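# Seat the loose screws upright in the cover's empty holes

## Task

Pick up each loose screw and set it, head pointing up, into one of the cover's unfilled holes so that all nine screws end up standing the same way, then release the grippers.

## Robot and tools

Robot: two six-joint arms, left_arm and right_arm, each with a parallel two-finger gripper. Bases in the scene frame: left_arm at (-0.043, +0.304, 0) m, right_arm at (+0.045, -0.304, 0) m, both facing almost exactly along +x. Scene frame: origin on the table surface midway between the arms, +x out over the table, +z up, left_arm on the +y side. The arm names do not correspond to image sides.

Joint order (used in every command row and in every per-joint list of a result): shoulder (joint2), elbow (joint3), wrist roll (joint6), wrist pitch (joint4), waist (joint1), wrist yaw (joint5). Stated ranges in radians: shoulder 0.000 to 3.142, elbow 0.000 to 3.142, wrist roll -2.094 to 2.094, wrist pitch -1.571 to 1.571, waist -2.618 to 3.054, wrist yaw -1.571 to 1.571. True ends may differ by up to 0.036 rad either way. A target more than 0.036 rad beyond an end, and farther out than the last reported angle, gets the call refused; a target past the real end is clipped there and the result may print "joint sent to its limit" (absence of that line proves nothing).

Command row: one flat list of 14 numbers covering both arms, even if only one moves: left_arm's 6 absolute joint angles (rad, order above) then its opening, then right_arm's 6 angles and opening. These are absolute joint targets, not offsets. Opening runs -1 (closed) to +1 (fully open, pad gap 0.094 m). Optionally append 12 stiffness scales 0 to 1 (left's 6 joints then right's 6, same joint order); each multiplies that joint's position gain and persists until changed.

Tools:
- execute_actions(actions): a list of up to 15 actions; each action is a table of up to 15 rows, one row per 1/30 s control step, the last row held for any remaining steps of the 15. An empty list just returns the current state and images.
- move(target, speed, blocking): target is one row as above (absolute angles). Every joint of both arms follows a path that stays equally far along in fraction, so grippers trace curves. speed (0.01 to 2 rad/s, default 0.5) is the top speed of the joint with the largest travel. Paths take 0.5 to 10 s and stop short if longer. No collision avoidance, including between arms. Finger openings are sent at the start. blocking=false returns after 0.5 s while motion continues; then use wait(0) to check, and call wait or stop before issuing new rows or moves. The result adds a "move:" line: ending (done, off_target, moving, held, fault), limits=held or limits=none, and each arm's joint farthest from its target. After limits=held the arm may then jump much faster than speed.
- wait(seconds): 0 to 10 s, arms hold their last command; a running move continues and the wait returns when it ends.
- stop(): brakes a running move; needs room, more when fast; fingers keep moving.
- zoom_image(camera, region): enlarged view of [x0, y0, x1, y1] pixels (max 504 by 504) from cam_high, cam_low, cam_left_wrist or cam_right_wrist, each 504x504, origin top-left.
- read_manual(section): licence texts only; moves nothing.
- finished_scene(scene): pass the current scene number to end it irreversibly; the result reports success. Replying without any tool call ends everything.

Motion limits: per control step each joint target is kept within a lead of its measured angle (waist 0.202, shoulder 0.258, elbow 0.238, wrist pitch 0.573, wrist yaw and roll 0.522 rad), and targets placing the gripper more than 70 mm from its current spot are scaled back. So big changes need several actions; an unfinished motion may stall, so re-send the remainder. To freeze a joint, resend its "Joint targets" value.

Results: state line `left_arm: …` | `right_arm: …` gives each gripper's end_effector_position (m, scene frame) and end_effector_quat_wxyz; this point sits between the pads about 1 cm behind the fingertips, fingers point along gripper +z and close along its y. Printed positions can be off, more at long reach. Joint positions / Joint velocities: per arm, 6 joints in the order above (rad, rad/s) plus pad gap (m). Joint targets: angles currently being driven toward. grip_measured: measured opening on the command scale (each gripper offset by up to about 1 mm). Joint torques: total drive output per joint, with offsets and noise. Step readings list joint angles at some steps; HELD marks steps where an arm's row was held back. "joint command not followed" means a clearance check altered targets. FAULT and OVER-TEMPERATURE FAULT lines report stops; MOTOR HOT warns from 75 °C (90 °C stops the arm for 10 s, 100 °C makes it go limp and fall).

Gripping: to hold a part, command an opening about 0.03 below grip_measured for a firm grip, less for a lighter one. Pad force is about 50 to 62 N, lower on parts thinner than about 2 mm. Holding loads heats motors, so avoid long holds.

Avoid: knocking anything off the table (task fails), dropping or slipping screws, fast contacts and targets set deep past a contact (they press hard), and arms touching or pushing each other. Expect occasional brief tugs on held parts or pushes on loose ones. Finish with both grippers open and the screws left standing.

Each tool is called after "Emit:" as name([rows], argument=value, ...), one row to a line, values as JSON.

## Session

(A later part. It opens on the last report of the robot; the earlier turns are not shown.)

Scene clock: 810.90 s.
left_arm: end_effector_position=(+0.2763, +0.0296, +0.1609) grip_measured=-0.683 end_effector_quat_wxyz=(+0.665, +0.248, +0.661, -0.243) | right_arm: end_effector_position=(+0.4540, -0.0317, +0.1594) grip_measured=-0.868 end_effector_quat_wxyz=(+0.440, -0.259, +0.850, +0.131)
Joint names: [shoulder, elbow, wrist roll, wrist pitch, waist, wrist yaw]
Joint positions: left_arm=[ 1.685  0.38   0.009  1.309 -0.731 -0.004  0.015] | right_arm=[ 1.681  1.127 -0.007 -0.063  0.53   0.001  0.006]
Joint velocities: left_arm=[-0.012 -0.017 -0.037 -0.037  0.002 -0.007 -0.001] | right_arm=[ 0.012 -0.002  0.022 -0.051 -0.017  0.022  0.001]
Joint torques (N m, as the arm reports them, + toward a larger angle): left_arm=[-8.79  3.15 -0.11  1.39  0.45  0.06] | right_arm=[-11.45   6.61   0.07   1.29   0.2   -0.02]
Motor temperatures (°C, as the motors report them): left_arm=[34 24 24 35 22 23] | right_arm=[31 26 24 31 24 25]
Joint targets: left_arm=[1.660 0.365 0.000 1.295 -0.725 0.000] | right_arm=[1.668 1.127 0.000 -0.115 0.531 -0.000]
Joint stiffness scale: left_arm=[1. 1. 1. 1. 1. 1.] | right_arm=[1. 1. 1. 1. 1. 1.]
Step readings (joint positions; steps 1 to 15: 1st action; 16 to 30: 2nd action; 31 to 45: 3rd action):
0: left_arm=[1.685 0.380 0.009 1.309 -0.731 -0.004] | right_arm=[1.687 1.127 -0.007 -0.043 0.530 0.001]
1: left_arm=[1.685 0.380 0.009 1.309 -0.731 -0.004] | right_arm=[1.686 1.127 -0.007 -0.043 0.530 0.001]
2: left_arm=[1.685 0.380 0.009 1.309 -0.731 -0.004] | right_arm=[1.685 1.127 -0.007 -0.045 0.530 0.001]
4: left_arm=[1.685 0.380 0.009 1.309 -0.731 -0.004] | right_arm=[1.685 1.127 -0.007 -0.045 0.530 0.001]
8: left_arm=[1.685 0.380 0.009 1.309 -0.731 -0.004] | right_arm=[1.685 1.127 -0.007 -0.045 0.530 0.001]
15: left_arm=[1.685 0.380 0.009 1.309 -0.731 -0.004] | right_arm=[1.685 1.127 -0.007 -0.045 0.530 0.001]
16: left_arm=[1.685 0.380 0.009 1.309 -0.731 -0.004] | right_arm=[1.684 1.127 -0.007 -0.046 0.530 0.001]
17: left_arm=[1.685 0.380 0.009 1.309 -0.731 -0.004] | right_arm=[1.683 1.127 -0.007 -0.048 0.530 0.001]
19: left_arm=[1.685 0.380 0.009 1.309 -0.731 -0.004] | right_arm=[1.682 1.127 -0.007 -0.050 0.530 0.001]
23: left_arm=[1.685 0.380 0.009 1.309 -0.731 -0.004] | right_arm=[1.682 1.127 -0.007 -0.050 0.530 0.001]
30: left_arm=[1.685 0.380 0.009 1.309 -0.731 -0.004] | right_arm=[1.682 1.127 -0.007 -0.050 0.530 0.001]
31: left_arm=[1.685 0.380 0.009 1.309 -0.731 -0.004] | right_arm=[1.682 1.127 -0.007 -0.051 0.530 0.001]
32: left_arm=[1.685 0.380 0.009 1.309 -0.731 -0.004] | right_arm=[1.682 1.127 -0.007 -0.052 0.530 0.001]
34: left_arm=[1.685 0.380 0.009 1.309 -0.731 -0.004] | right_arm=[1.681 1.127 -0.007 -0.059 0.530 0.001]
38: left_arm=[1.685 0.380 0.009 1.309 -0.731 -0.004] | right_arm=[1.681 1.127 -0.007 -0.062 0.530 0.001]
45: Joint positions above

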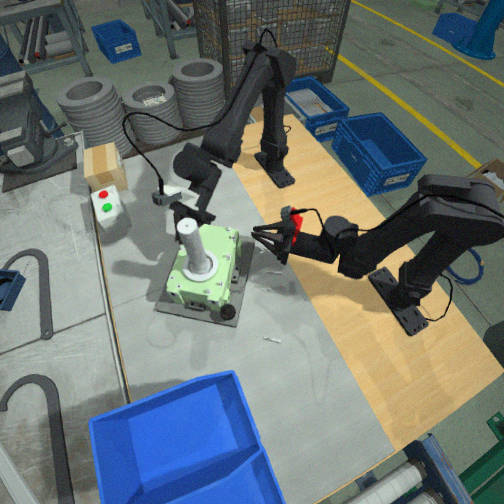

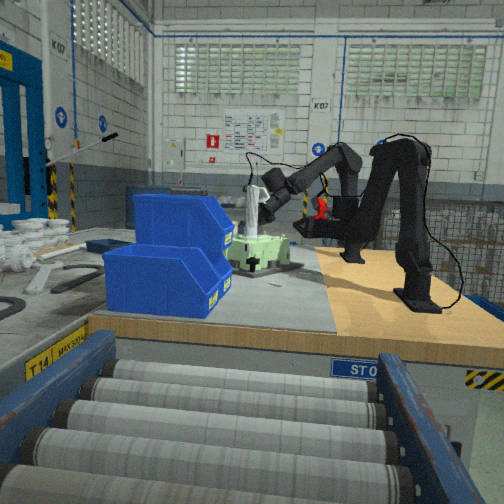

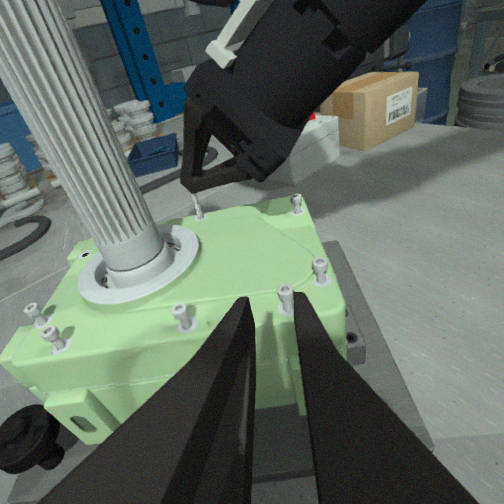

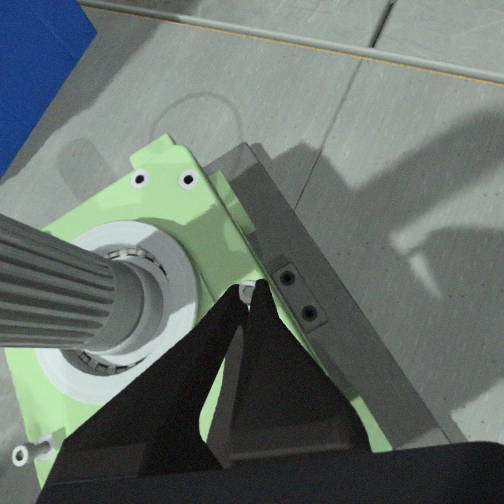

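Working. Continue.

Emit:
execute_actions([
  [[1.66,0.365,0,1.295,-0.725,0,-0.68, 1.672,1.127,0,-0.13,0.531,0,-0.89]],
  [[1.66,0.365,0,1.295,-0.725,0,-0.68, 1.676,1.127,0,-0.14,0.531,0,-0.89]],
])

Emit:
zoom_image(camera="cam_left_wrist", region=[150, 150, 270, 250])

Scene clock: 816.93 s.
left_arm: end_effector_position=(+0.2763, +0.0296, +0.1609) grip_measured=-0.683 end_effector_quat_wxyz=(+0.665, +0.248, +0.661, -0.243) | right_arm: end_effector_position=(+0.4525, -0.0327, +0.1569) grip_measured=-0.868 end_effector_quat_wxyz=(+0.435, -0.260, +0.853, +0.129)
Joint names: [shoulder, elbow, wrist roll, wrist pitch, waist, wrist yaw]
Joint positions: left_arm=[ 1.685  0.38   0.009  1.309 -0.731 -0.004  0.015] | right_arm=[ 1.681  1.127 -0.007 -0.076  0.53   0.001  0.006]
Joint velocities: left_arm=[ 0.002 -0.002 -0.022  0.037 -0.007 -0.007  0.   ] | right_arm=[-0.017  0.002  0.022 -0.022  0.002 -0.037  0.   ]
Joint torques (N m, as the arm reports them, + toward a larger angle): left_arm=[-8.79  3.14 -0.1   1.4   0.45  0.06] | right_arm=[-10.58   6.8    0.09   1.14   0.06   0.02]
Motor temperatures (°C, as the motors report them): left_arm=[34 24 24 35 22 23] | right_arm=[31 26 24 31 24 25]
Joint targets: left_arm=[1.660 0.365 0.000 1.295 -0.725 -0.000] | right_arm=[1.676 1.127 -0.000 -0.140 0.531 0.000]
Joint stiffness scale: left_arm=[1. 1. 1. 1. 1. 1.] | right_arm=[1. 1. 1. 1. 1. 1.]
Step readings (joint positions; steps 1 to 15: 1st action; 16 to 30: 2nd action):
0: left_arm=[1.685 0.380 0.009 1.309 -0.731 -0.004] | right_arm=[1.681 1.127 -0.007 -0.063 0.530 0.001]
1: left_arm=[1.685 0.380 0.009 1.309 -0.731 -0.004] | right_arm=[1.681 1.127 -0.007 -0.064 0.530 0.001]
2: left_arm=[1.685 0.380 0.009 1.309 -0.731 -0.004] | right_arm=[1.681 1.127 -0.007 -0.067 0.530 0.001]
4: left_arm=[1.685 0.380 0.009 1.309 -0.731 -0.004] | right_arm=[1.681 1.127 -0.007 -0.071 0.530 0.001]
8: left_arm=[1.685 0.380 0.009 1.309 -0.731 -0.004] | right_arm=[1.681 1.127 -0.007 -0.072 0.530 0.001]
15: left_arm=[1.685 0.380 0.009 1.309 -0.731 -0.004] | right_arm=[1.681 1.127 -0.007 -0.072 0.530 0.001]
16: left_arm=[1.685 0.380 0.009 1.309 -0.731 -0.004] | right_arm=[1.681 1.127 -0.007 -0.073 0.530 0.001]
17: left_arm=[1.685 0.380 0.009 1.309 -0.731 -0.004] | right_arm=[1.681 1.127 -0.007 -0.074 0.530 0.001]
19: left_arm=[1.685 0.380 0.009 1.309 -0.731 -0.004] | right_arm=[1.681 1.127 -0.007 -0.076 0.530 0.001]
23: left_arm=[1.685 0.380 0.009 1.309 -0.731 -0.004] | right_arm=[1.681 1.127 -0.007 -0.076 0.530 0.001]
30: Joint positions above

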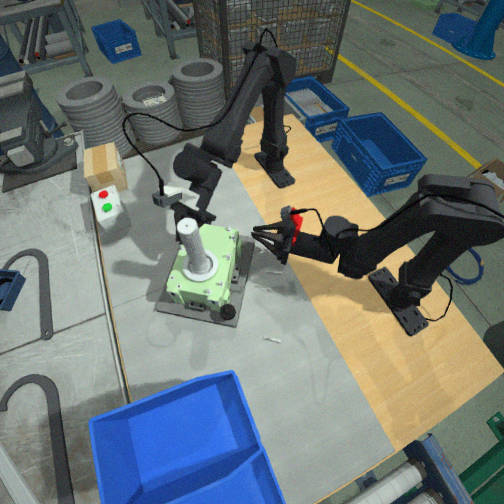

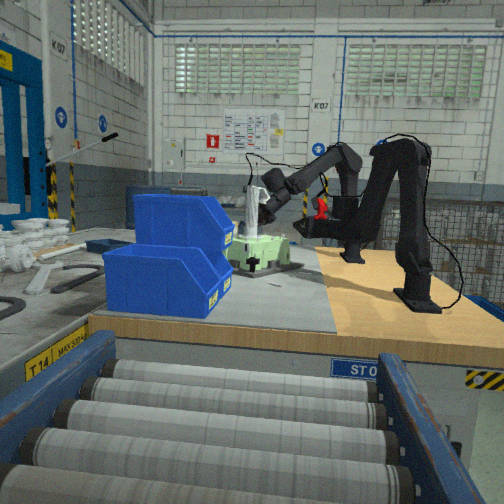

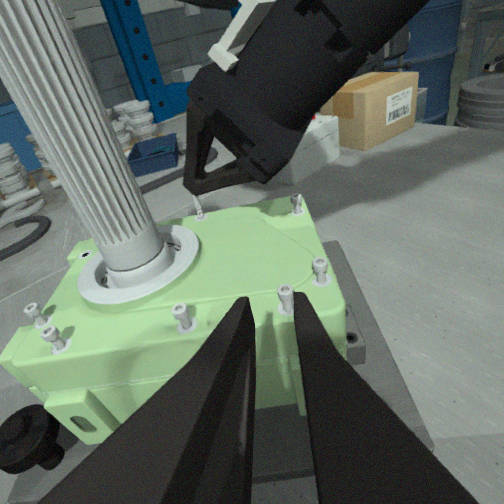

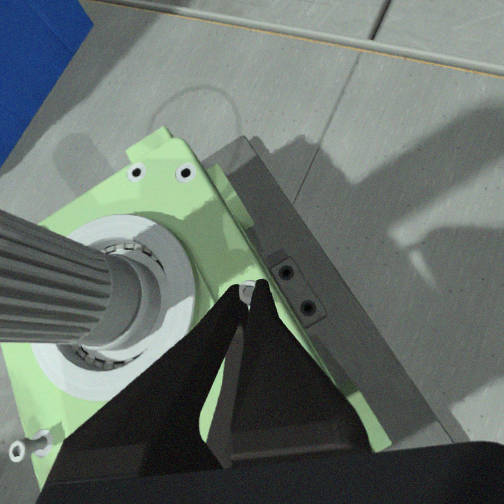

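Region (150, 150, 270, 250) of cam_left_wrist's 504x504 image, scaled by 4.200, with more detail than that image has.

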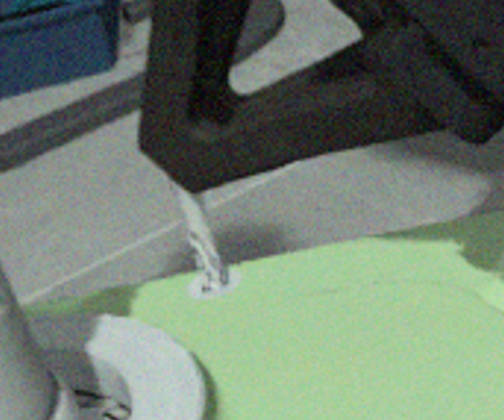

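Emit:
execute_actions([
  [[1.66,0.365,0,1.295,-0.725,0,-0.68, 1.698,1.127,0,-0.11,0.531,0,-0.89]],
  [[1.66,0.365,0,1.295,-0.725,0,-0.68, 1.708,1.127,0,-0.11,0.531,0,-0.89]],
])

Emit:
zoom_image(camera="cam_left_wrist", region=[150, 150, 270, 250])

Scene clock: 821.33 s.
left_arm: end_effector_position=(+0.2763, +0.0296, +0.1609) grip_measured=-0.683 end_effector_quat_wxyz=(+0.665, +0.248, +0.661, -0.243) | right_arm: end_effector_position=(+0.4533, -0.0319, +0.1560) grip_measured=-0.868 end_effector_quat_wxyz=(+0.435, -0.260, +0.852, +0.130)
Joint names: [shoulder, elbow, wrist roll, wrist pitch, waist, wrist yaw]
Joint positions: left_arm=[ 1.685  0.38   0.009  1.309 -0.731 -0.004  0.015] | right_arm=[ 1.685  1.127 -0.007 -0.069  0.53  -0.     0.006]
Joint velocities: left_arm=[-0.012 -0.022 -0.022 -0.007 -0.007 -0.007 -0.   ] | right_arm=[ 0.002 -0.007  0.007 -0.051  0.002 -0.037 -0.   ]
Joint torques (N m, as the arm reports them, + toward a larger angle): left_arm=[-8.77  3.15 -0.12  1.4   0.47  0.07] | right_arm=[-7.72  6.67  0.09  1.36 -0.06  0.04]
Motor temperatures (°C, as the motors report them): left_arm=[34 24 24 35 22 23] | right_arm=[31 26 24 31 24 25]
Joint targets: left_arm=[1.660 0.365 0.000 1.295 -0.725 -0.000] | right_arm=[1.708 1.127 0.000 -0.110 0.531 -0.000]
Joint stiffness scale: left_arm=[1. 1. 1. 1. 1. 1.] | right_arm=[1. 1. 1. 1. 1. 1.]
Step readings (joint positions; steps 1 to 15: 1st action; 16 to 30: 2nd action):
0: left_arm=[1.685 0.380 0.009 1.309 -0.731 -0.004] | right_arm=[1.681 1.127 -0.007 -0.076 0.530 0.001]
1: left_arm=[1.685 0.380 0.009 1.309 -0.731 -0.004] | right_arm=[1.681 1.127 -0.007 -0.076 0.530 0.001]
2: left_arm=[1.685 0.380 0.009 1.309 -0.731 -0.004] | right_arm=[1.681 1.127 -0.007 -0.076 0.530 0.001]
4: left_arm=[1.685 0.380 0.009 1.309 -0.731 -0.004] | right_arm=[1.681 1.127 -0.007 -0.076 0.530 0.001]
8: left_arm=[1.685 0.380 0.009 1.309 -0.731 -0.004] | right_arm=[1.681 1.127 -0.007 -0.076 0.530 0.001]
15: left_arm=[1.685 0.380 0.009 1.309 -0.731 -0.004] | right_arm=[1.681 1.127 -0.007 -0.076 0.530 0.001]
16: left_arm=[1.685 0.380 0.009 1.309 -0.731 -0.004] | right_arm=[1.682 1.127 -0.007 -0.075 0.530 0.001]
17: left_arm=[1.685 0.380 0.009 1.309 -0.731 -0.004] | right_arm=[1.684 1.127 -0.007 -0.072 0.530 0.000]
19: left_arm=[1.685 0.380 0.009 1.309 -0.731 -0.004] | right_arm=[1.685 1.127 -0.007 -0.069 0.530 -0.000]
23: left_arm=[1.685 0.380 0.009 1.309 -0.731 -0.004] | right_arm=[1.685 1.127 -0.007 -0.069 0.530 -0.000]
30: Joint positions above

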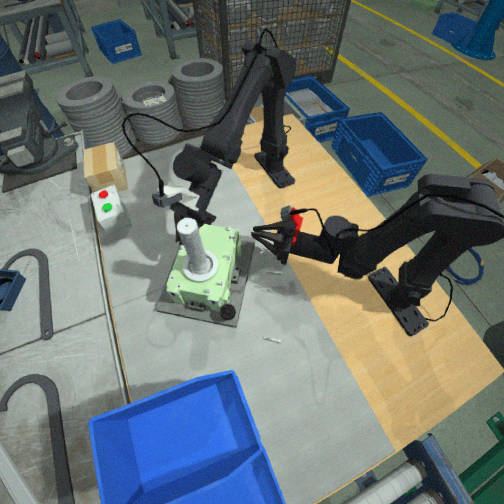

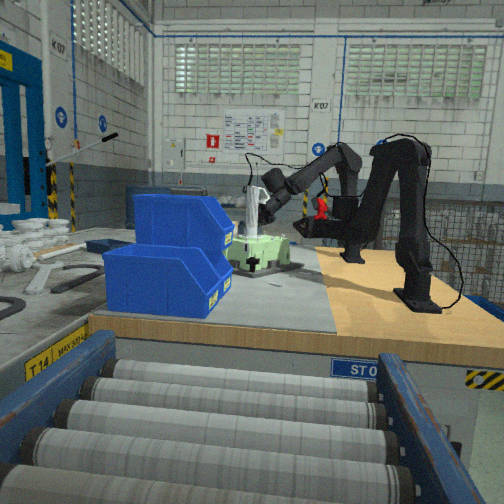

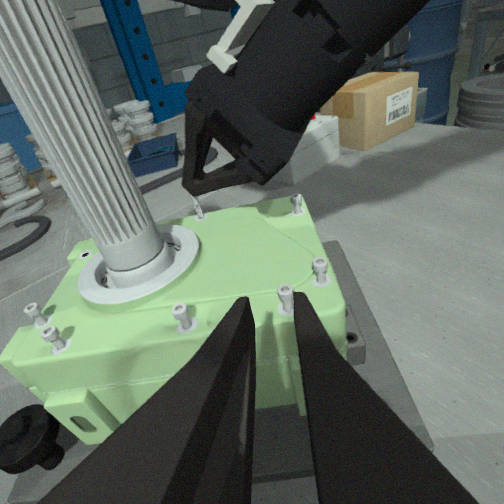

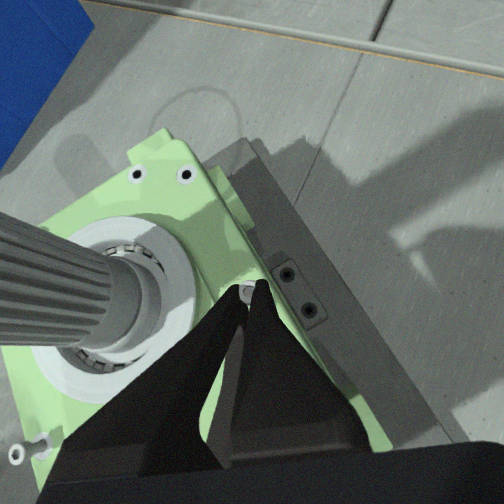

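Region (150, 150, 270, 250) of cam_left_wrist's 504x504 image, scaled by 4.200, with more detail than that image has.

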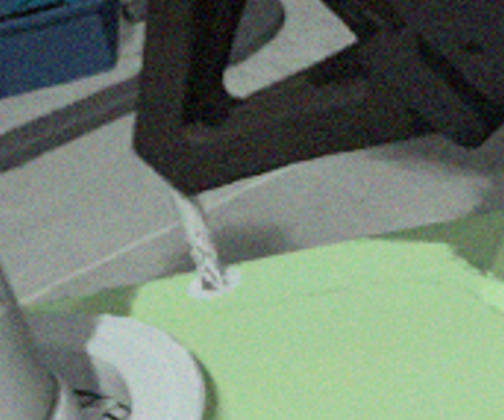

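Emit:
execute_actions([
  [[1.66,0.365,0,1.295,-0.725,0,-0.68, 1.680,1.127,0,-0.075,0.531,0,-0.89]],
  [[1.66,0.365,0,1.295,-0.725,0,-0.68, 1.680,1.127,0,-0.075,0.531,0,-0.80]],
])

Emit:
zoom_image(camera="cam_left_wrist", region=[150, 150, 330, 300])

Scene clock: 827.63 s.
left_arm: end_effector_position=(+0.2763, +0.0296, +0.1609) grip_measured=-0.683 end_effector_quat_wxyz=(+0.665, +0.248, +0.661, -0.243) | right_arm: end_effector_position=(+0.4535, -0.0315, +0.1565) grip_measured=-0.801 end_effector_quat_wxyz=(+0.436, -0.260, +0.851, +0.131)
Joint names: [shoulder, elbow, wrist roll, wrist pitch, waist, wrist yaw]
Joint positions: left_arm=[ 1.685  0.38   0.009  1.309 -0.731 -0.004  0.015] | right_arm=[ 1.685  1.127 -0.007 -0.067  0.53  -0.002  0.009]
Joint velocities: left_arm=[ 0.002 -0.012  0.037  0.007  0.012 -0.007 -0.001] | right_arm=[ 0.002  0.002 -0.081  0.037 -0.007 -0.007  0.001]
Joint torques (N m, as the arm reports them, + toward a larger angle): left_arm=[-8.8   3.15 -0.11  1.4   0.45  0.07] | right_arm=[-10.74   6.64   0.12   1.69   0.03   0.05]
Motor temperatures (°C, as the motors report them): left_arm=[34 24 24 35 22 23] | right_arm=[31 26 24 31 24 25]
Joint targets: left_arm=[1.660 0.365 -0.000 1.295 -0.725 0.000] | right_arm=[1.680 1.127 -0.000 -0.075 0.531 -0.000]
Joint stiffness scale: left_arm=[1. 1. 1. 1. 1. 1.] | right_arm=[1. 1. 1. 1. 1. 1.]
Step readings (joint positions; steps 1 to 15: 1st action; 16 to 30: 2nd action):
0: left_arm=[1.685 0.380 0.009 1.309 -0.731 -0.004] | right_arm=[1.685 1.127 -0.007 -0.069 0.530 -0.000]
1: left_arm=[1.685 0.380 0.009 1.309 -0.731 -0.004] | right_arm=[1.685 1.127 -0.007 -0.067 0.530 -0.000]
2: left_arm=[1.685 0.380 0.009 1.309 -0.731 -0.004] | right_arm=[1.685 1.127 -0.007 -0.067 0.530 -0.001]
4: left_arm=[1.685 0.380 0.009 1.309 -0.731 -0.004] | right_arm=[1.685 1.127 -0.007 -0.067 0.530 -0.001]
8: left_arm=[1.685 0.380 0.009 1.309 -0.731 -0.004] | right_arm=[1.685 1.127 -0.007 -0.067 0.530 -0.001]
15: left_arm=[1.685 0.380 0.009 1.309 -0.731 -0.004] | right_arm=[1.685 1.127 -0.007 -0.067 0.530 -0.001]
16: left_arm=[1.685 0.380 0.009 1.309 -0.731 -0.004] | right_arm=[1.685 1.127 -0.007 -0.067 0.530 -0.001]
17: left_arm=[1.685 0.380 0.009 1.309 -0.731 -0.004] | right_arm=[1.685 1.127 -0.007 -0.067 0.530 -0.002]
19: left_arm=[1.685 0.380 0.009 1.309 -0.731 -0.004] | right_arm=[1.685 1.127 -0.007 -0.067 0.530 -0.002]
23: left_arm=[1.685 0.380 0.009 1.309 -0.731 -0.004] | right_arm=[1.685 1.127 -0.007 -0.067 0.530 -0.002]
30: Joint positions above

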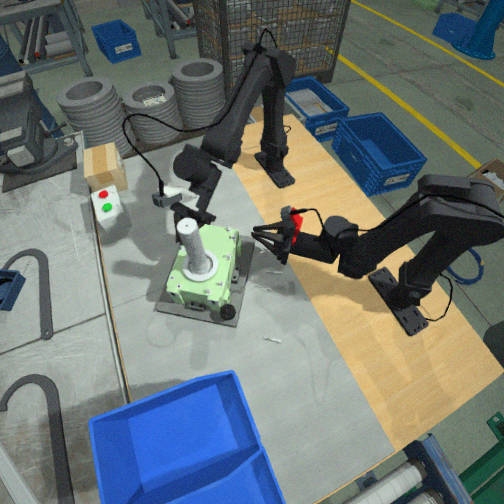

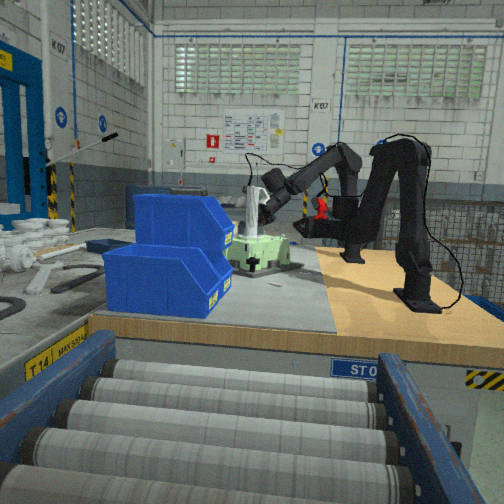

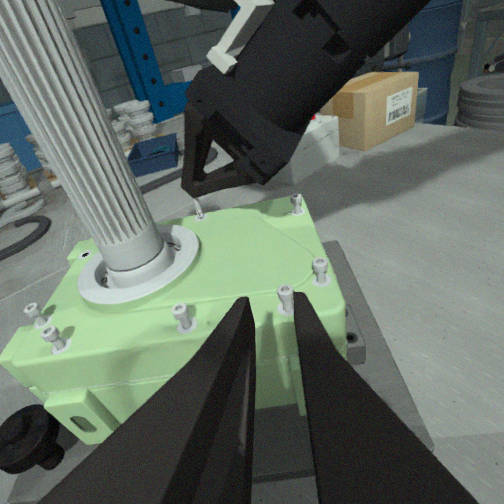

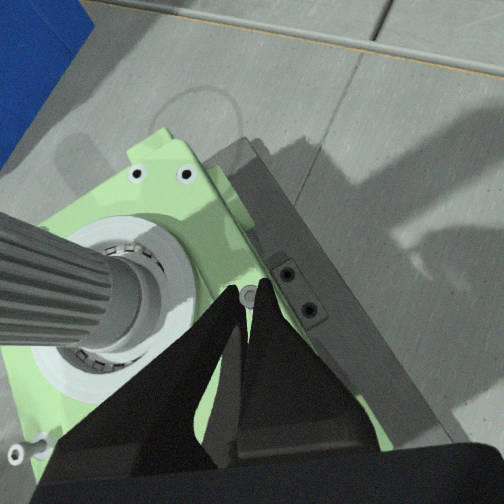

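Region (150, 150, 330, 300) of cam_left_wrist's 504x504 image, scaled by 2.800, with more detail than that image has.

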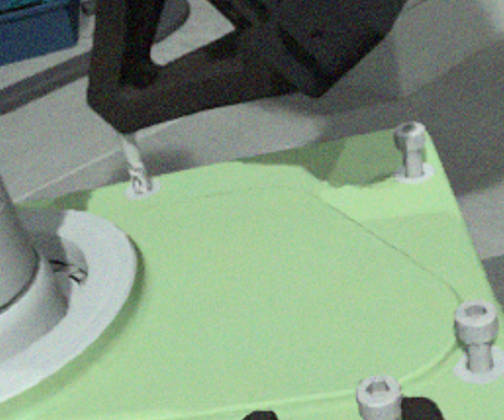

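Emit:
execute_actions([
  [[1.66,0.365,0,1.295,-0.725,0,-0.68, 1.680,1.127,0,-0.075,0.531,0,-0.68]],
])

Emit:
zoom_image(camera="cam_left_wrist", region=[150, 150, 330, 300])

Scene clock: 834.43 s.
left_arm: end_effector_position=(+0.2763, +0.0296, +0.1609) grip_measured=-0.683 end_effector_quat_wxyz=(+0.665, +0.248, +0.661, -0.243) | right_arm: end_effector_position=(+0.4535, -0.0315, +0.1565) grip_measured=-0.681 end_effector_quat_wxyz=(+0.436, -0.260, +0.851, +0.131)
Joint names: [shoulder, elbow, wrist roll, wrist pitch, waist, wrist yaw]
Joint positions: left_arm=[ 1.685  0.38   0.009  1.309 -0.731 -0.004  0.015] | right_arm=[ 1.685  1.127 -0.007 -0.067  0.53  -0.002  0.015]
Joint velocities: left_arm=[-0.012  0.002  0.007  0.066  0.022 -0.022 -0.001] | right_arm=[-0.012  0.002  0.037 -0.007 -0.022  0.022  0.001]
Joint torques (N m, as the arm reports them, + toward a larger angle): left_arm=[-8.77  3.16 -0.11  1.4   0.45  0.05] | right_arm=[-10.64   6.61   0.04   1.66  -0.11   0.05]
Motor temperatures (°C, as the motors report them): left_arm=[34 24 24 35 22 23] | right_arm=[31 26 24 31 24 25]
Joint targets: left_arm=[1.660 0.365 0.000 1.295 -0.725 0.000] | right_arm=[1.680 1.127 -0.000 -0.075 0.531 -0.000]
Joint stiffness scale: left_arm=[1. 1. 1. 1. 1. 1.] | right_arm=[1. 1. 1. 1. 1. 1.]
Step readings (joint positions):
0: left_arm=[1.685 0.380 0.009 1.309 -0.731 -0.004] | right_arm=[1.685 1.127 -0.007 -0.067 0.530 -0.002]
1: left_arm=[1.685 0.380 0.009 1.309 -0.731 -0.004] | right_arm=[1.685 1.127 -0.007 -0.067 0.530 -0.002]
2: left_arm=[1.685 0.380 0.009 1.309 -0.731 -0.004] | right_arm=[1.685 1.127 -0.007 -0.067 0.530 -0.002]
4: left_arm=[1.685 0.380 0.009 1.309 -0.731 -0.004] | right_arm=[1.685 1.127 -0.007 -0.067 0.530 -0.002]
8: left_arm=[1.685 0.380 0.009 1.309 -0.731 -0.004] | right_arm=[1.685 1.127 -0.007 -0.067 0.530 -0.002]
15: Joint positions above

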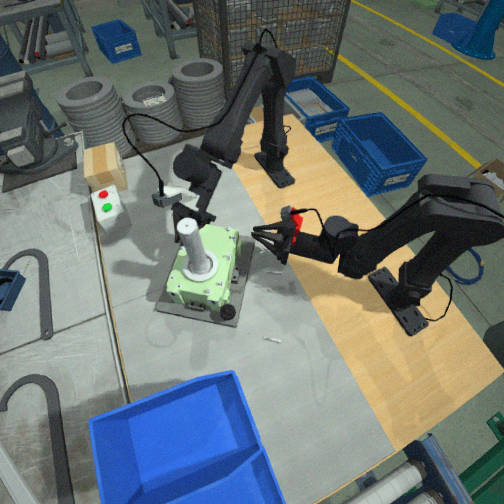

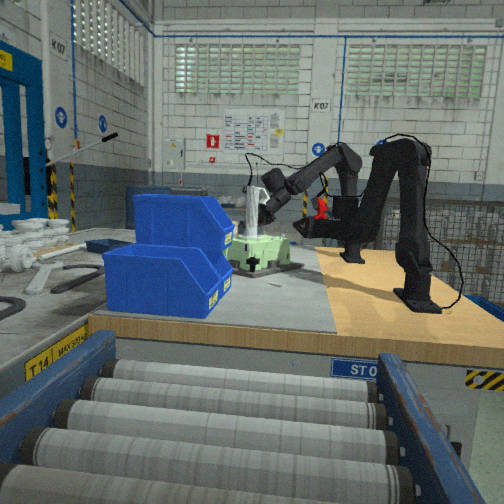

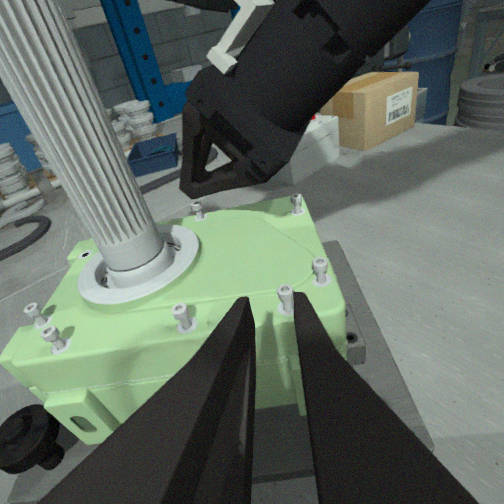

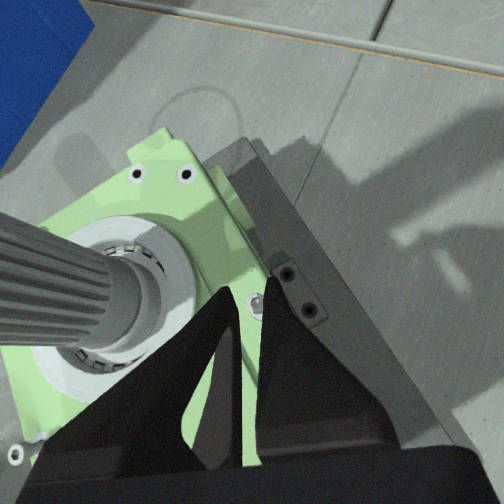

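Region (150, 150, 330, 300) of cam_left_wrist's 504x504 image, scaled by 2.800, with more detail than that image has.

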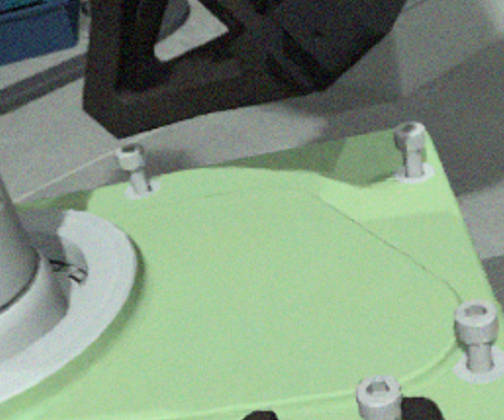

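Emit:
zoom_image(camera="cam_high", region=[140, 200, 340, 370])

Region (140, 200, 340, 370) of cam_high's 504x504 image, scaled by 2.520, with more detail than that image has; it fills the top 428 rows of this view, and the rest is white.

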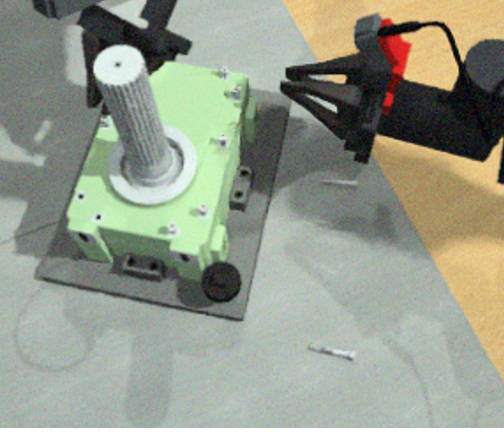

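Emit:
move(target=[1.2,0.5,0,0.7,-0.45,0,-0.68, 1.2,1.1,0,-0.3,0.53,0,-0.68], speed=0.6)

Emit:
move(target=[1.6,1.3,0.36,-1.27,-0.3,0,-0.68, 1.2,1.1,-1.0,-0.3,0.9,0,-0.68], speed=1.0)

Scene clock: 912.53 s.
left_arm: end_effector_position=(+0.3181, +0.1339, +0.2372) grip_measured=-0.683 end_effector_quat_wxyz=(+0.680, +0.160, +0.700, -0.149) | right_arm: end_effector_position=(+0.3843, -0.0775, +0.3186) grip_measured=-0.681 end_effector_quat_wxyz=(+0.546, -0.240, +0.785, +0.164)
Joint names: [shoulder, elbow, wrist roll, wrist pitch, waist, wrist yaw]
Joint positions: left_arm=[ 1.222  0.477  0.009  0.714 -0.461 -0.004  0.015] | right_arm=[ 1.208  1.127 -0.007 -0.276  0.53  -0.002  0.015]
Joint velocities: left_arm=[-0.012  0.002 -0.022 -0.037 -0.002 -0.022 -0.   ] | right_arm=[ 0.012 -0.012 -0.037  0.007 -0.002 -0.022  0.001]
Joint torques (N m, as the arm reports them, + toward a larger angle): left_arm=[-6.15  7.67 -0.11  1.42  0.89  0.05] | right_arm=[-5.91  4.92  0.1   1.73 -0.08  0.05]
Motor temperatures (°C, as the motors report them): left_arm=[34 24 24 35 22 23] | right_arm=[32 26 24 32 24 25]
Joint targets: left_arm=[1.200 0.500 -0.000 0.700 -0.450 -0.000] | right_arm=[1.200 1.100 -0.000 -0.300 0.530 0.000]
Joint stiffness scale: left_arm=[1. 1. 1. 1. 1. 1.] | right_arm=[1. 1. 1. 1. 1. 1.]
move: off_target (left_arm, right_arm); limits=none; left_arm: farthest joint: the elbow, 0.023 radians from its target (0.120 radians at the start); right_arm: farthest joint: the elbow, 0.027 radians from its target (0.027 radians at the start)

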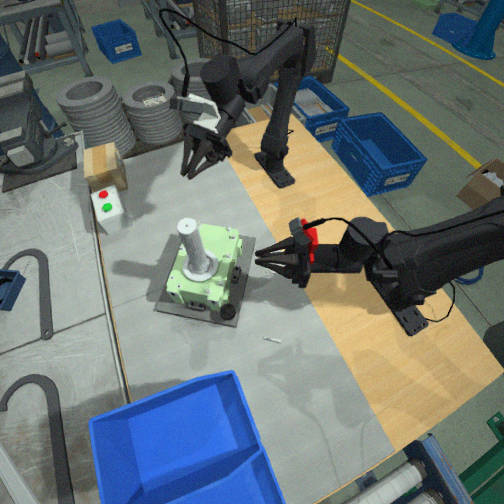

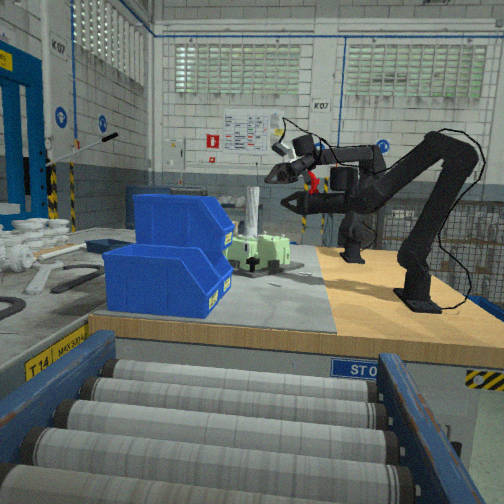

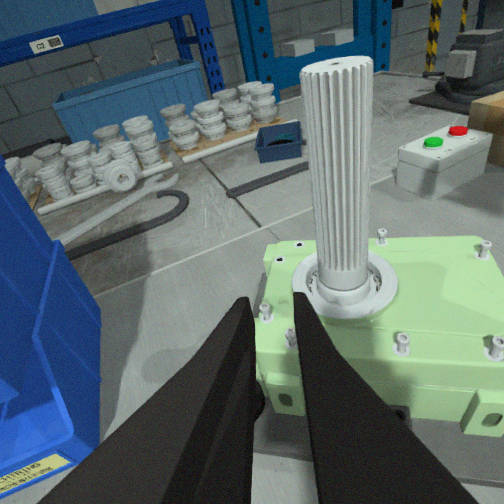

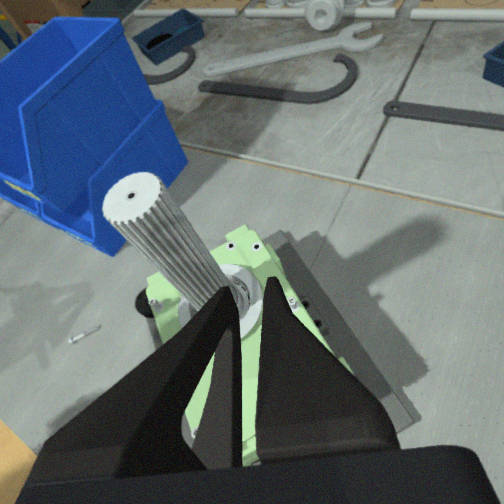

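Scene clock: 915.43 s.
left_arm: end_effector_position=(+0.2211, +0.2252, +0.1159) grip_measured=-0.683 end_effector_quat_wxyz=(+0.000, +0.317, +0.948, +0.002) | right_arm: end_effector_position=(+0.2817, +0.0282, +0.3186) grip_measured=-0.681 end_effector_quat_wxyz=(-0.570, +0.679, -0.463, +0.013)
Joint names: [shoulder, elbow, wrist roll, wrist pitch, waist, wrist yaw]
Joint positions: left_arm=[ 1.586  1.273  0.351 -1.257 -0.312 -0.004  0.015] | right_arm=[ 1.208  1.127 -0.995 -0.276  0.893 -0.002  0.015]
Joint velocities: left_arm=[-0.012  0.007 -0.022  0.007  0.022  0.007 -0.   ] | right_arm=[-0.002 -0.017  0.007  0.007  0.022  0.037 -0.001]
Joint torques (N m, as the arm reports them, + toward a larger angle): left_arm=[-5.52  7.21  0.09  0.02  0.98  0.07] | right_arm=[-5.96  4.98  0.02  1.76  0.77  0.  ]
Motor temperatures (°C, as the motors report them): left_arm=[34 25 24 35 22 23] | right_arm=[32 26 24 32 24 25]
Joint targets: left_arm=[1.600 1.300 0.360 -1.270 -0.300 -0.000] | right_arm=[1.200 1.100 -1.000 -0.300 0.900 -0.000]
Joint stiffness scale: left_arm=[1. 1. 1. 1. 1. 1.] | right_arm=[1. 1. 1. 1. 1. 1.]
move: off_target (left_arm, right_arm); limits=none; left_arm: farthest joint: the elbow, 0.027 radians from its target (0.823 radians at the start); right_arm: farthest joint: the elbow, 0.027 radians from its target (0.027 radians at the start)

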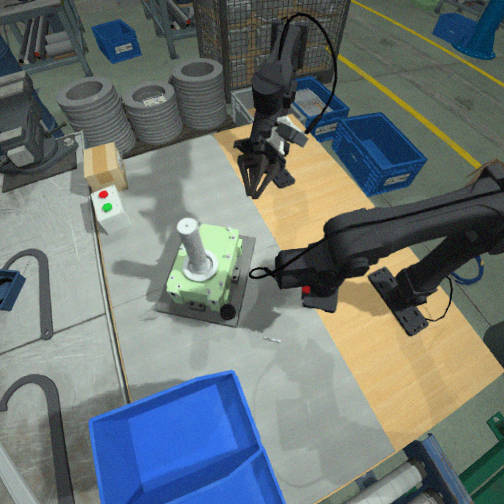

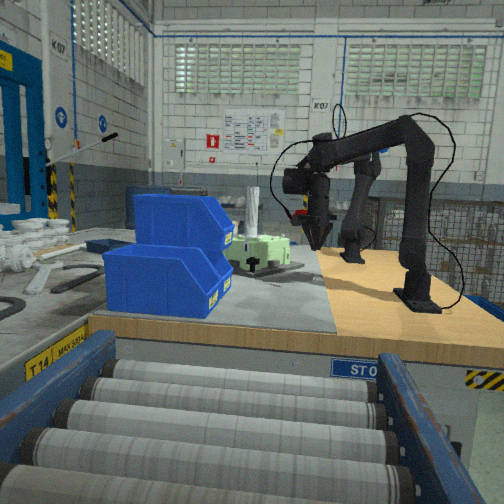

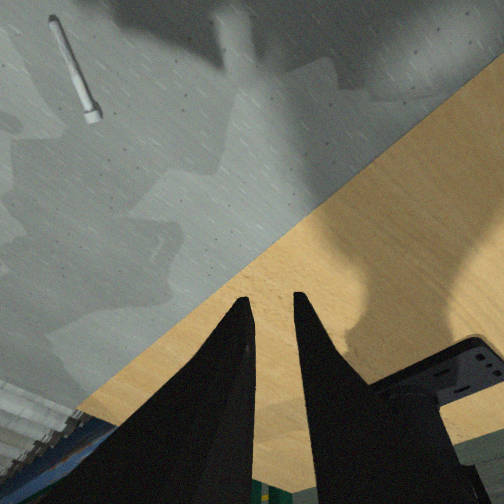

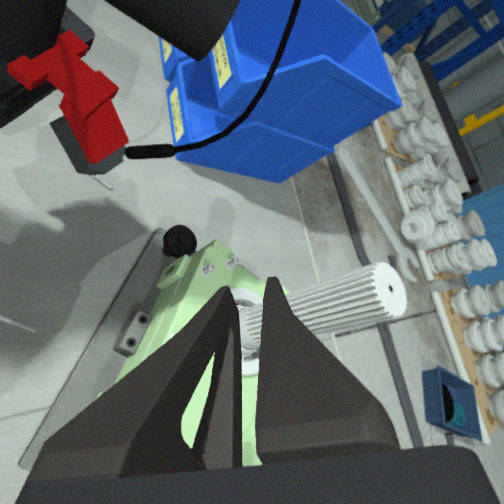

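Emit:
move(target=[1.95,1.583,0.36,-1.18,-0.10,0,-0.68, 1.6,1.4,-1.326,-1.3,1.27,0.3,-0.68], speed=0.7)

Scene clock: 923.13 s.
left_arm: end_effector_position=(+0.3197, +0.2720, +0.0798) grip_measured=-0.683 end_effector_quat_wxyz=(-0.002, +0.220, +0.976, +0.002) | right_arm: end_effector_position=(+0.1670, -0.0322, +0.1460) grip_measured=-0.681 end_effector_quat_wxyz=(-0.032, +0.956, -0.251, +0.146)
Joint names: [shoulder, elbow, wrist roll, wrist pitch, waist, wrist yaw]
Joint positions: left_arm=[ 1.941  1.555  0.351 -1.188 -0.109 -0.004  0.015] | right_arm=[ 1.595  1.369 -1.318 -1.281  1.264  0.294  0.015]
Joint velocities: left_arm=[ 0.002 -0.012 -0.066 -0.037 -0.002  0.022 -0.002] | right_arm=[ 0.012  0.007 -0.066  0.022 -0.002  0.11   0.   ]
Joint torques (N m, as the arm reports them, + toward a larger angle): left_arm=[-9.54  7.24  0.08  0.17  0.76  0.06] | right_arm=[-7.39  8.09 -0.07  0.18  0.52  0.27]
Motor temperatures (°C, as the motors report them): left_arm=[33 26 24 33 22 23] | right_arm=[31 26 24 32 24 25]
Joint targets: left_arm=[1.950 1.583 0.360 -1.180 -0.100 -0.000] | right_arm=[1.600 1.400 -1.326 -1.300 1.270 0.300]
Joint stiffness scale: left_arm=[1. 1. 1. 1. 1. 1.] | right_arm=[1. 1. 1. 1. 1. 1.]
move: off_target (left_arm, right_arm); limits=none; left_arm: farthest joint: the elbow, 0.028 radians from its target (0.310 radians at the start); right_arm: farthest joint: the elbow, 0.031 radians from its target (0.273 radians at the start)

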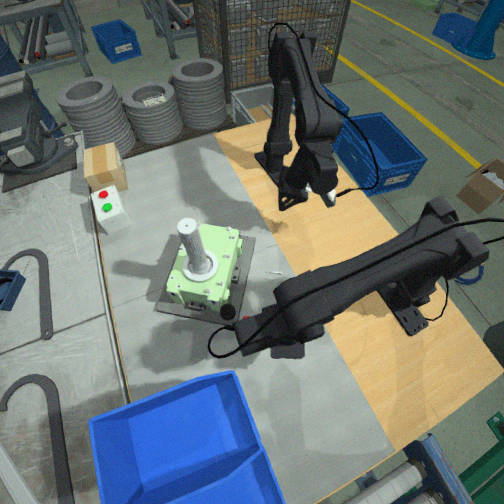

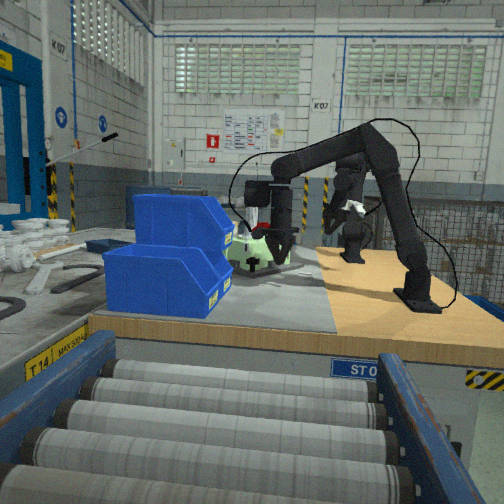

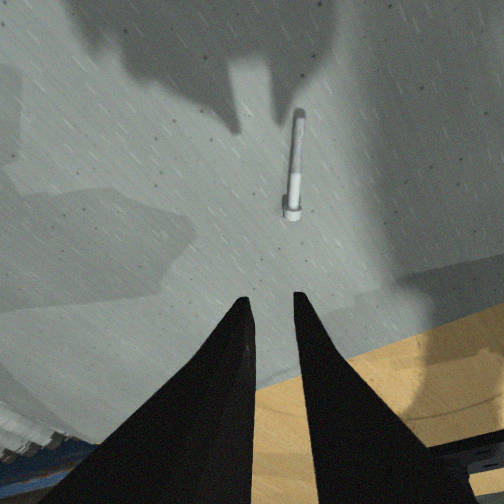

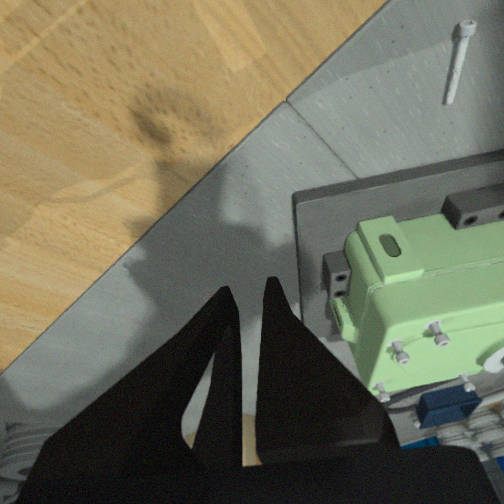

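Emit:
move(target=[2.038,1.485,0.30,-1.035,-0.169,0,-0.68, 2.335,2.135,-1.326,-1.485,1.285,0.517,-0.68], speed=0.6)

Scene clock: 942.27 s.
left_arm: end_effector_position=(+0.3297, +0.2527, +0.0343) grip_measured=-0.683 end_effector_quat_wxyz=(-0.003, +0.223, +0.975, +0.002) | right_arm: end_effector_position=(+0.2288, +0.0898, +0.0875) grip_measured=-0.681 end_effector_quat_wxyz=(+0.060, +0.941, -0.219, +0.251)
Joint names: [shoulder, elbow, wrist roll, wrist pitch, waist, wrist yaw]
Joint positions: left_arm=[ 2.028  1.496  0.309 -1.045 -0.158 -0.004  0.015] | right_arm=[ 2.336  2.106 -1.319 -1.467  1.277  0.508  0.015]
Joint velocities: left_arm=[ 0.002  0.002  0.037  0.051  0.017 -0.022 -0.   ] | right_arm=[-0.002  0.007 -0.022  0.007  0.007 -0.007  0.   ]
Joint torques (N m, as the arm reports them, + toward a larger angle): left_arm=[-10.17   4.35  -0.1    0.18  -0.99   0.07] | right_arm=[-15.36   7.74  -0.02  -0.22   0.67   0.45]
Motor temperatures (°C, as the motors report them): left_arm=[35 27 24 32 22 23] | right_arm=[31 27 24 30 24 25]
Joint targets: left_arm=[2.038 1.485 0.300 -1.035 -0.169 0.000] | right_arm=[2.335 2.135 -1.326 -1.485 1.285 0.517]
Joint stiffness scale: left_arm=[1. 1. 1. 1. 1. 1.] | right_arm=[1. 1. 1. 1. 1. 1.]
move: off_target (right_arm); limits=none; left_arm: farthest joint: the waist, 0.011 radians from its target (0.060 radians at the start); right_arm: farthest joint: the elbow, 0.029 radians from its target (0.766 radians at the start)

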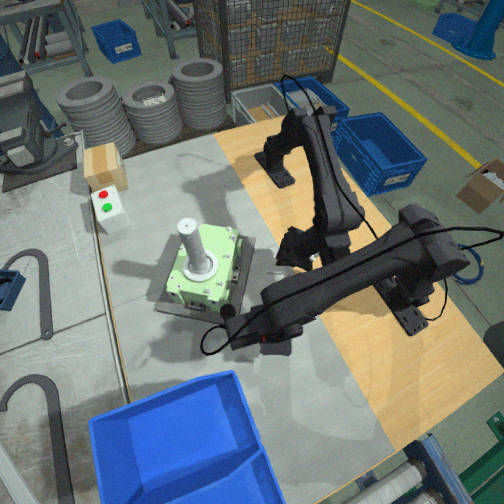

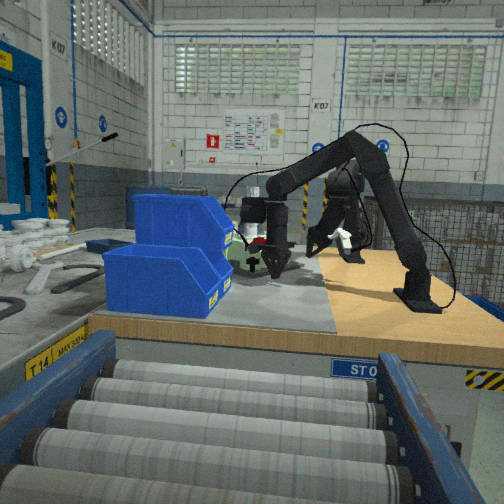

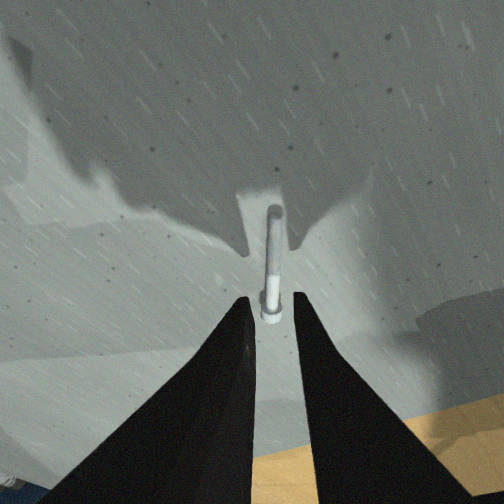

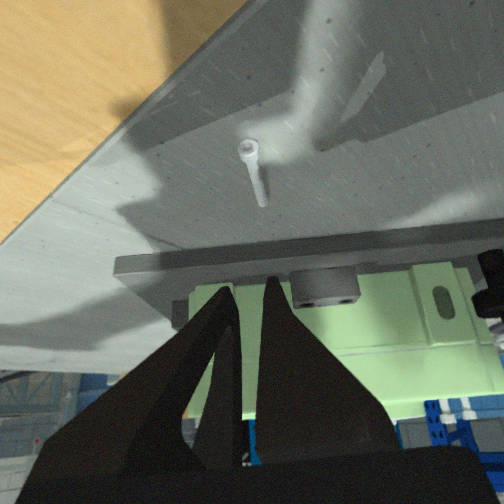

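Emit:
move(target=[2.060,1.442,0.30,-0.970,-0.169,0,-0.68, 2.252,1.825,-1.476,-1.187,1.285,0.53,-0.68], speed=0.3)

Scene clock: 963.13 s.
left_arm: end_effector_position=(+0.3300, +0.2527, +0.0165) grip_measured=-0.683 end_effector_quat_wxyz=(-0.003, +0.223, +0.975, +0.002) | right_arm: end_effector_position=(+0.2306, +0.0888, +0.0492) grip_measured=-0.681 end_effector_quat_wxyz=(+0.044, +0.953, -0.157, +0.255)
Joint names: [shoulder, elbow, wrist roll, wrist pitch, waist, wrist yaw]
Joint positions: left_arm=[ 2.05   1.453  0.309 -0.979 -0.158 -0.004  0.015] | right_arm=[ 2.272  1.845 -1.468 -1.199  1.277  0.521  0.015]
Joint velocities: left_arm=[ 0.002 -0.017  0.037 -0.022 -0.007 -0.007  0.   ] | right_arm=[-0.002 -0.002  0.022  0.051  0.022 -0.022 -0.   ]
Joint torques (N m, as the arm reports them, + toward a larger angle): left_arm=[-10.12   4.23  -0.12   0.19  -0.94   0.07] | right_arm=[-16.8    4.    -0.06   0.21   0.76   0.43]
Motor temperatures (°C, as the motors report them): left_arm=[36 25 24 31 22 23] | right_arm=[35 27 24 29 24 25]
Joint targets: left_arm=[2.060 1.442 0.300 -0.970 -0.169 -0.000] | right_arm=[2.252 1.825 -1.476 -1.187 1.285 0.530]
Joint stiffness scale: left_arm=[1. 1. 1. 1. 1. 1.] | right_arm=[1. 1. 1. 1. 1. 1.]
move: done; limits=none; left_arm: farthest joint: the waist, 0.011 radians from its target (0.011 radians at the start); right_arm: farthest joint: the shoulder, 0.020 radians from its target (0.084 radians at the start)

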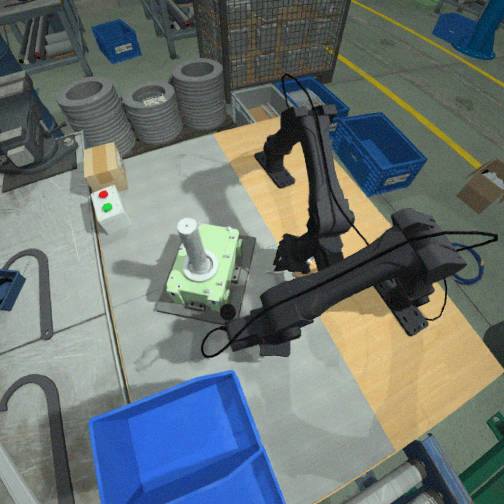

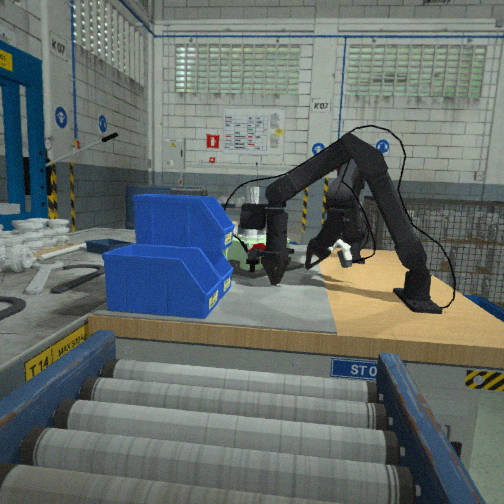

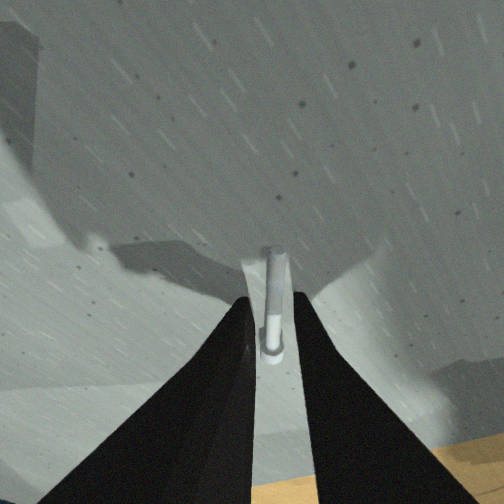

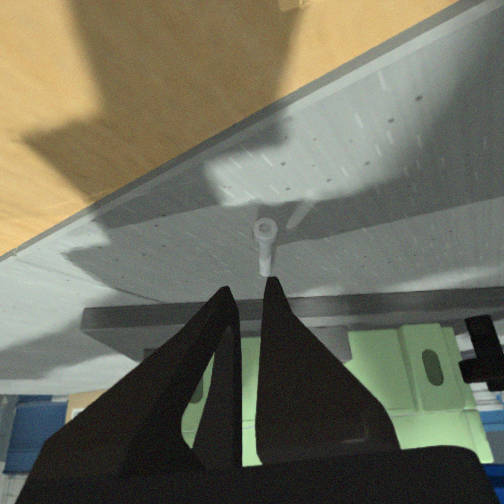

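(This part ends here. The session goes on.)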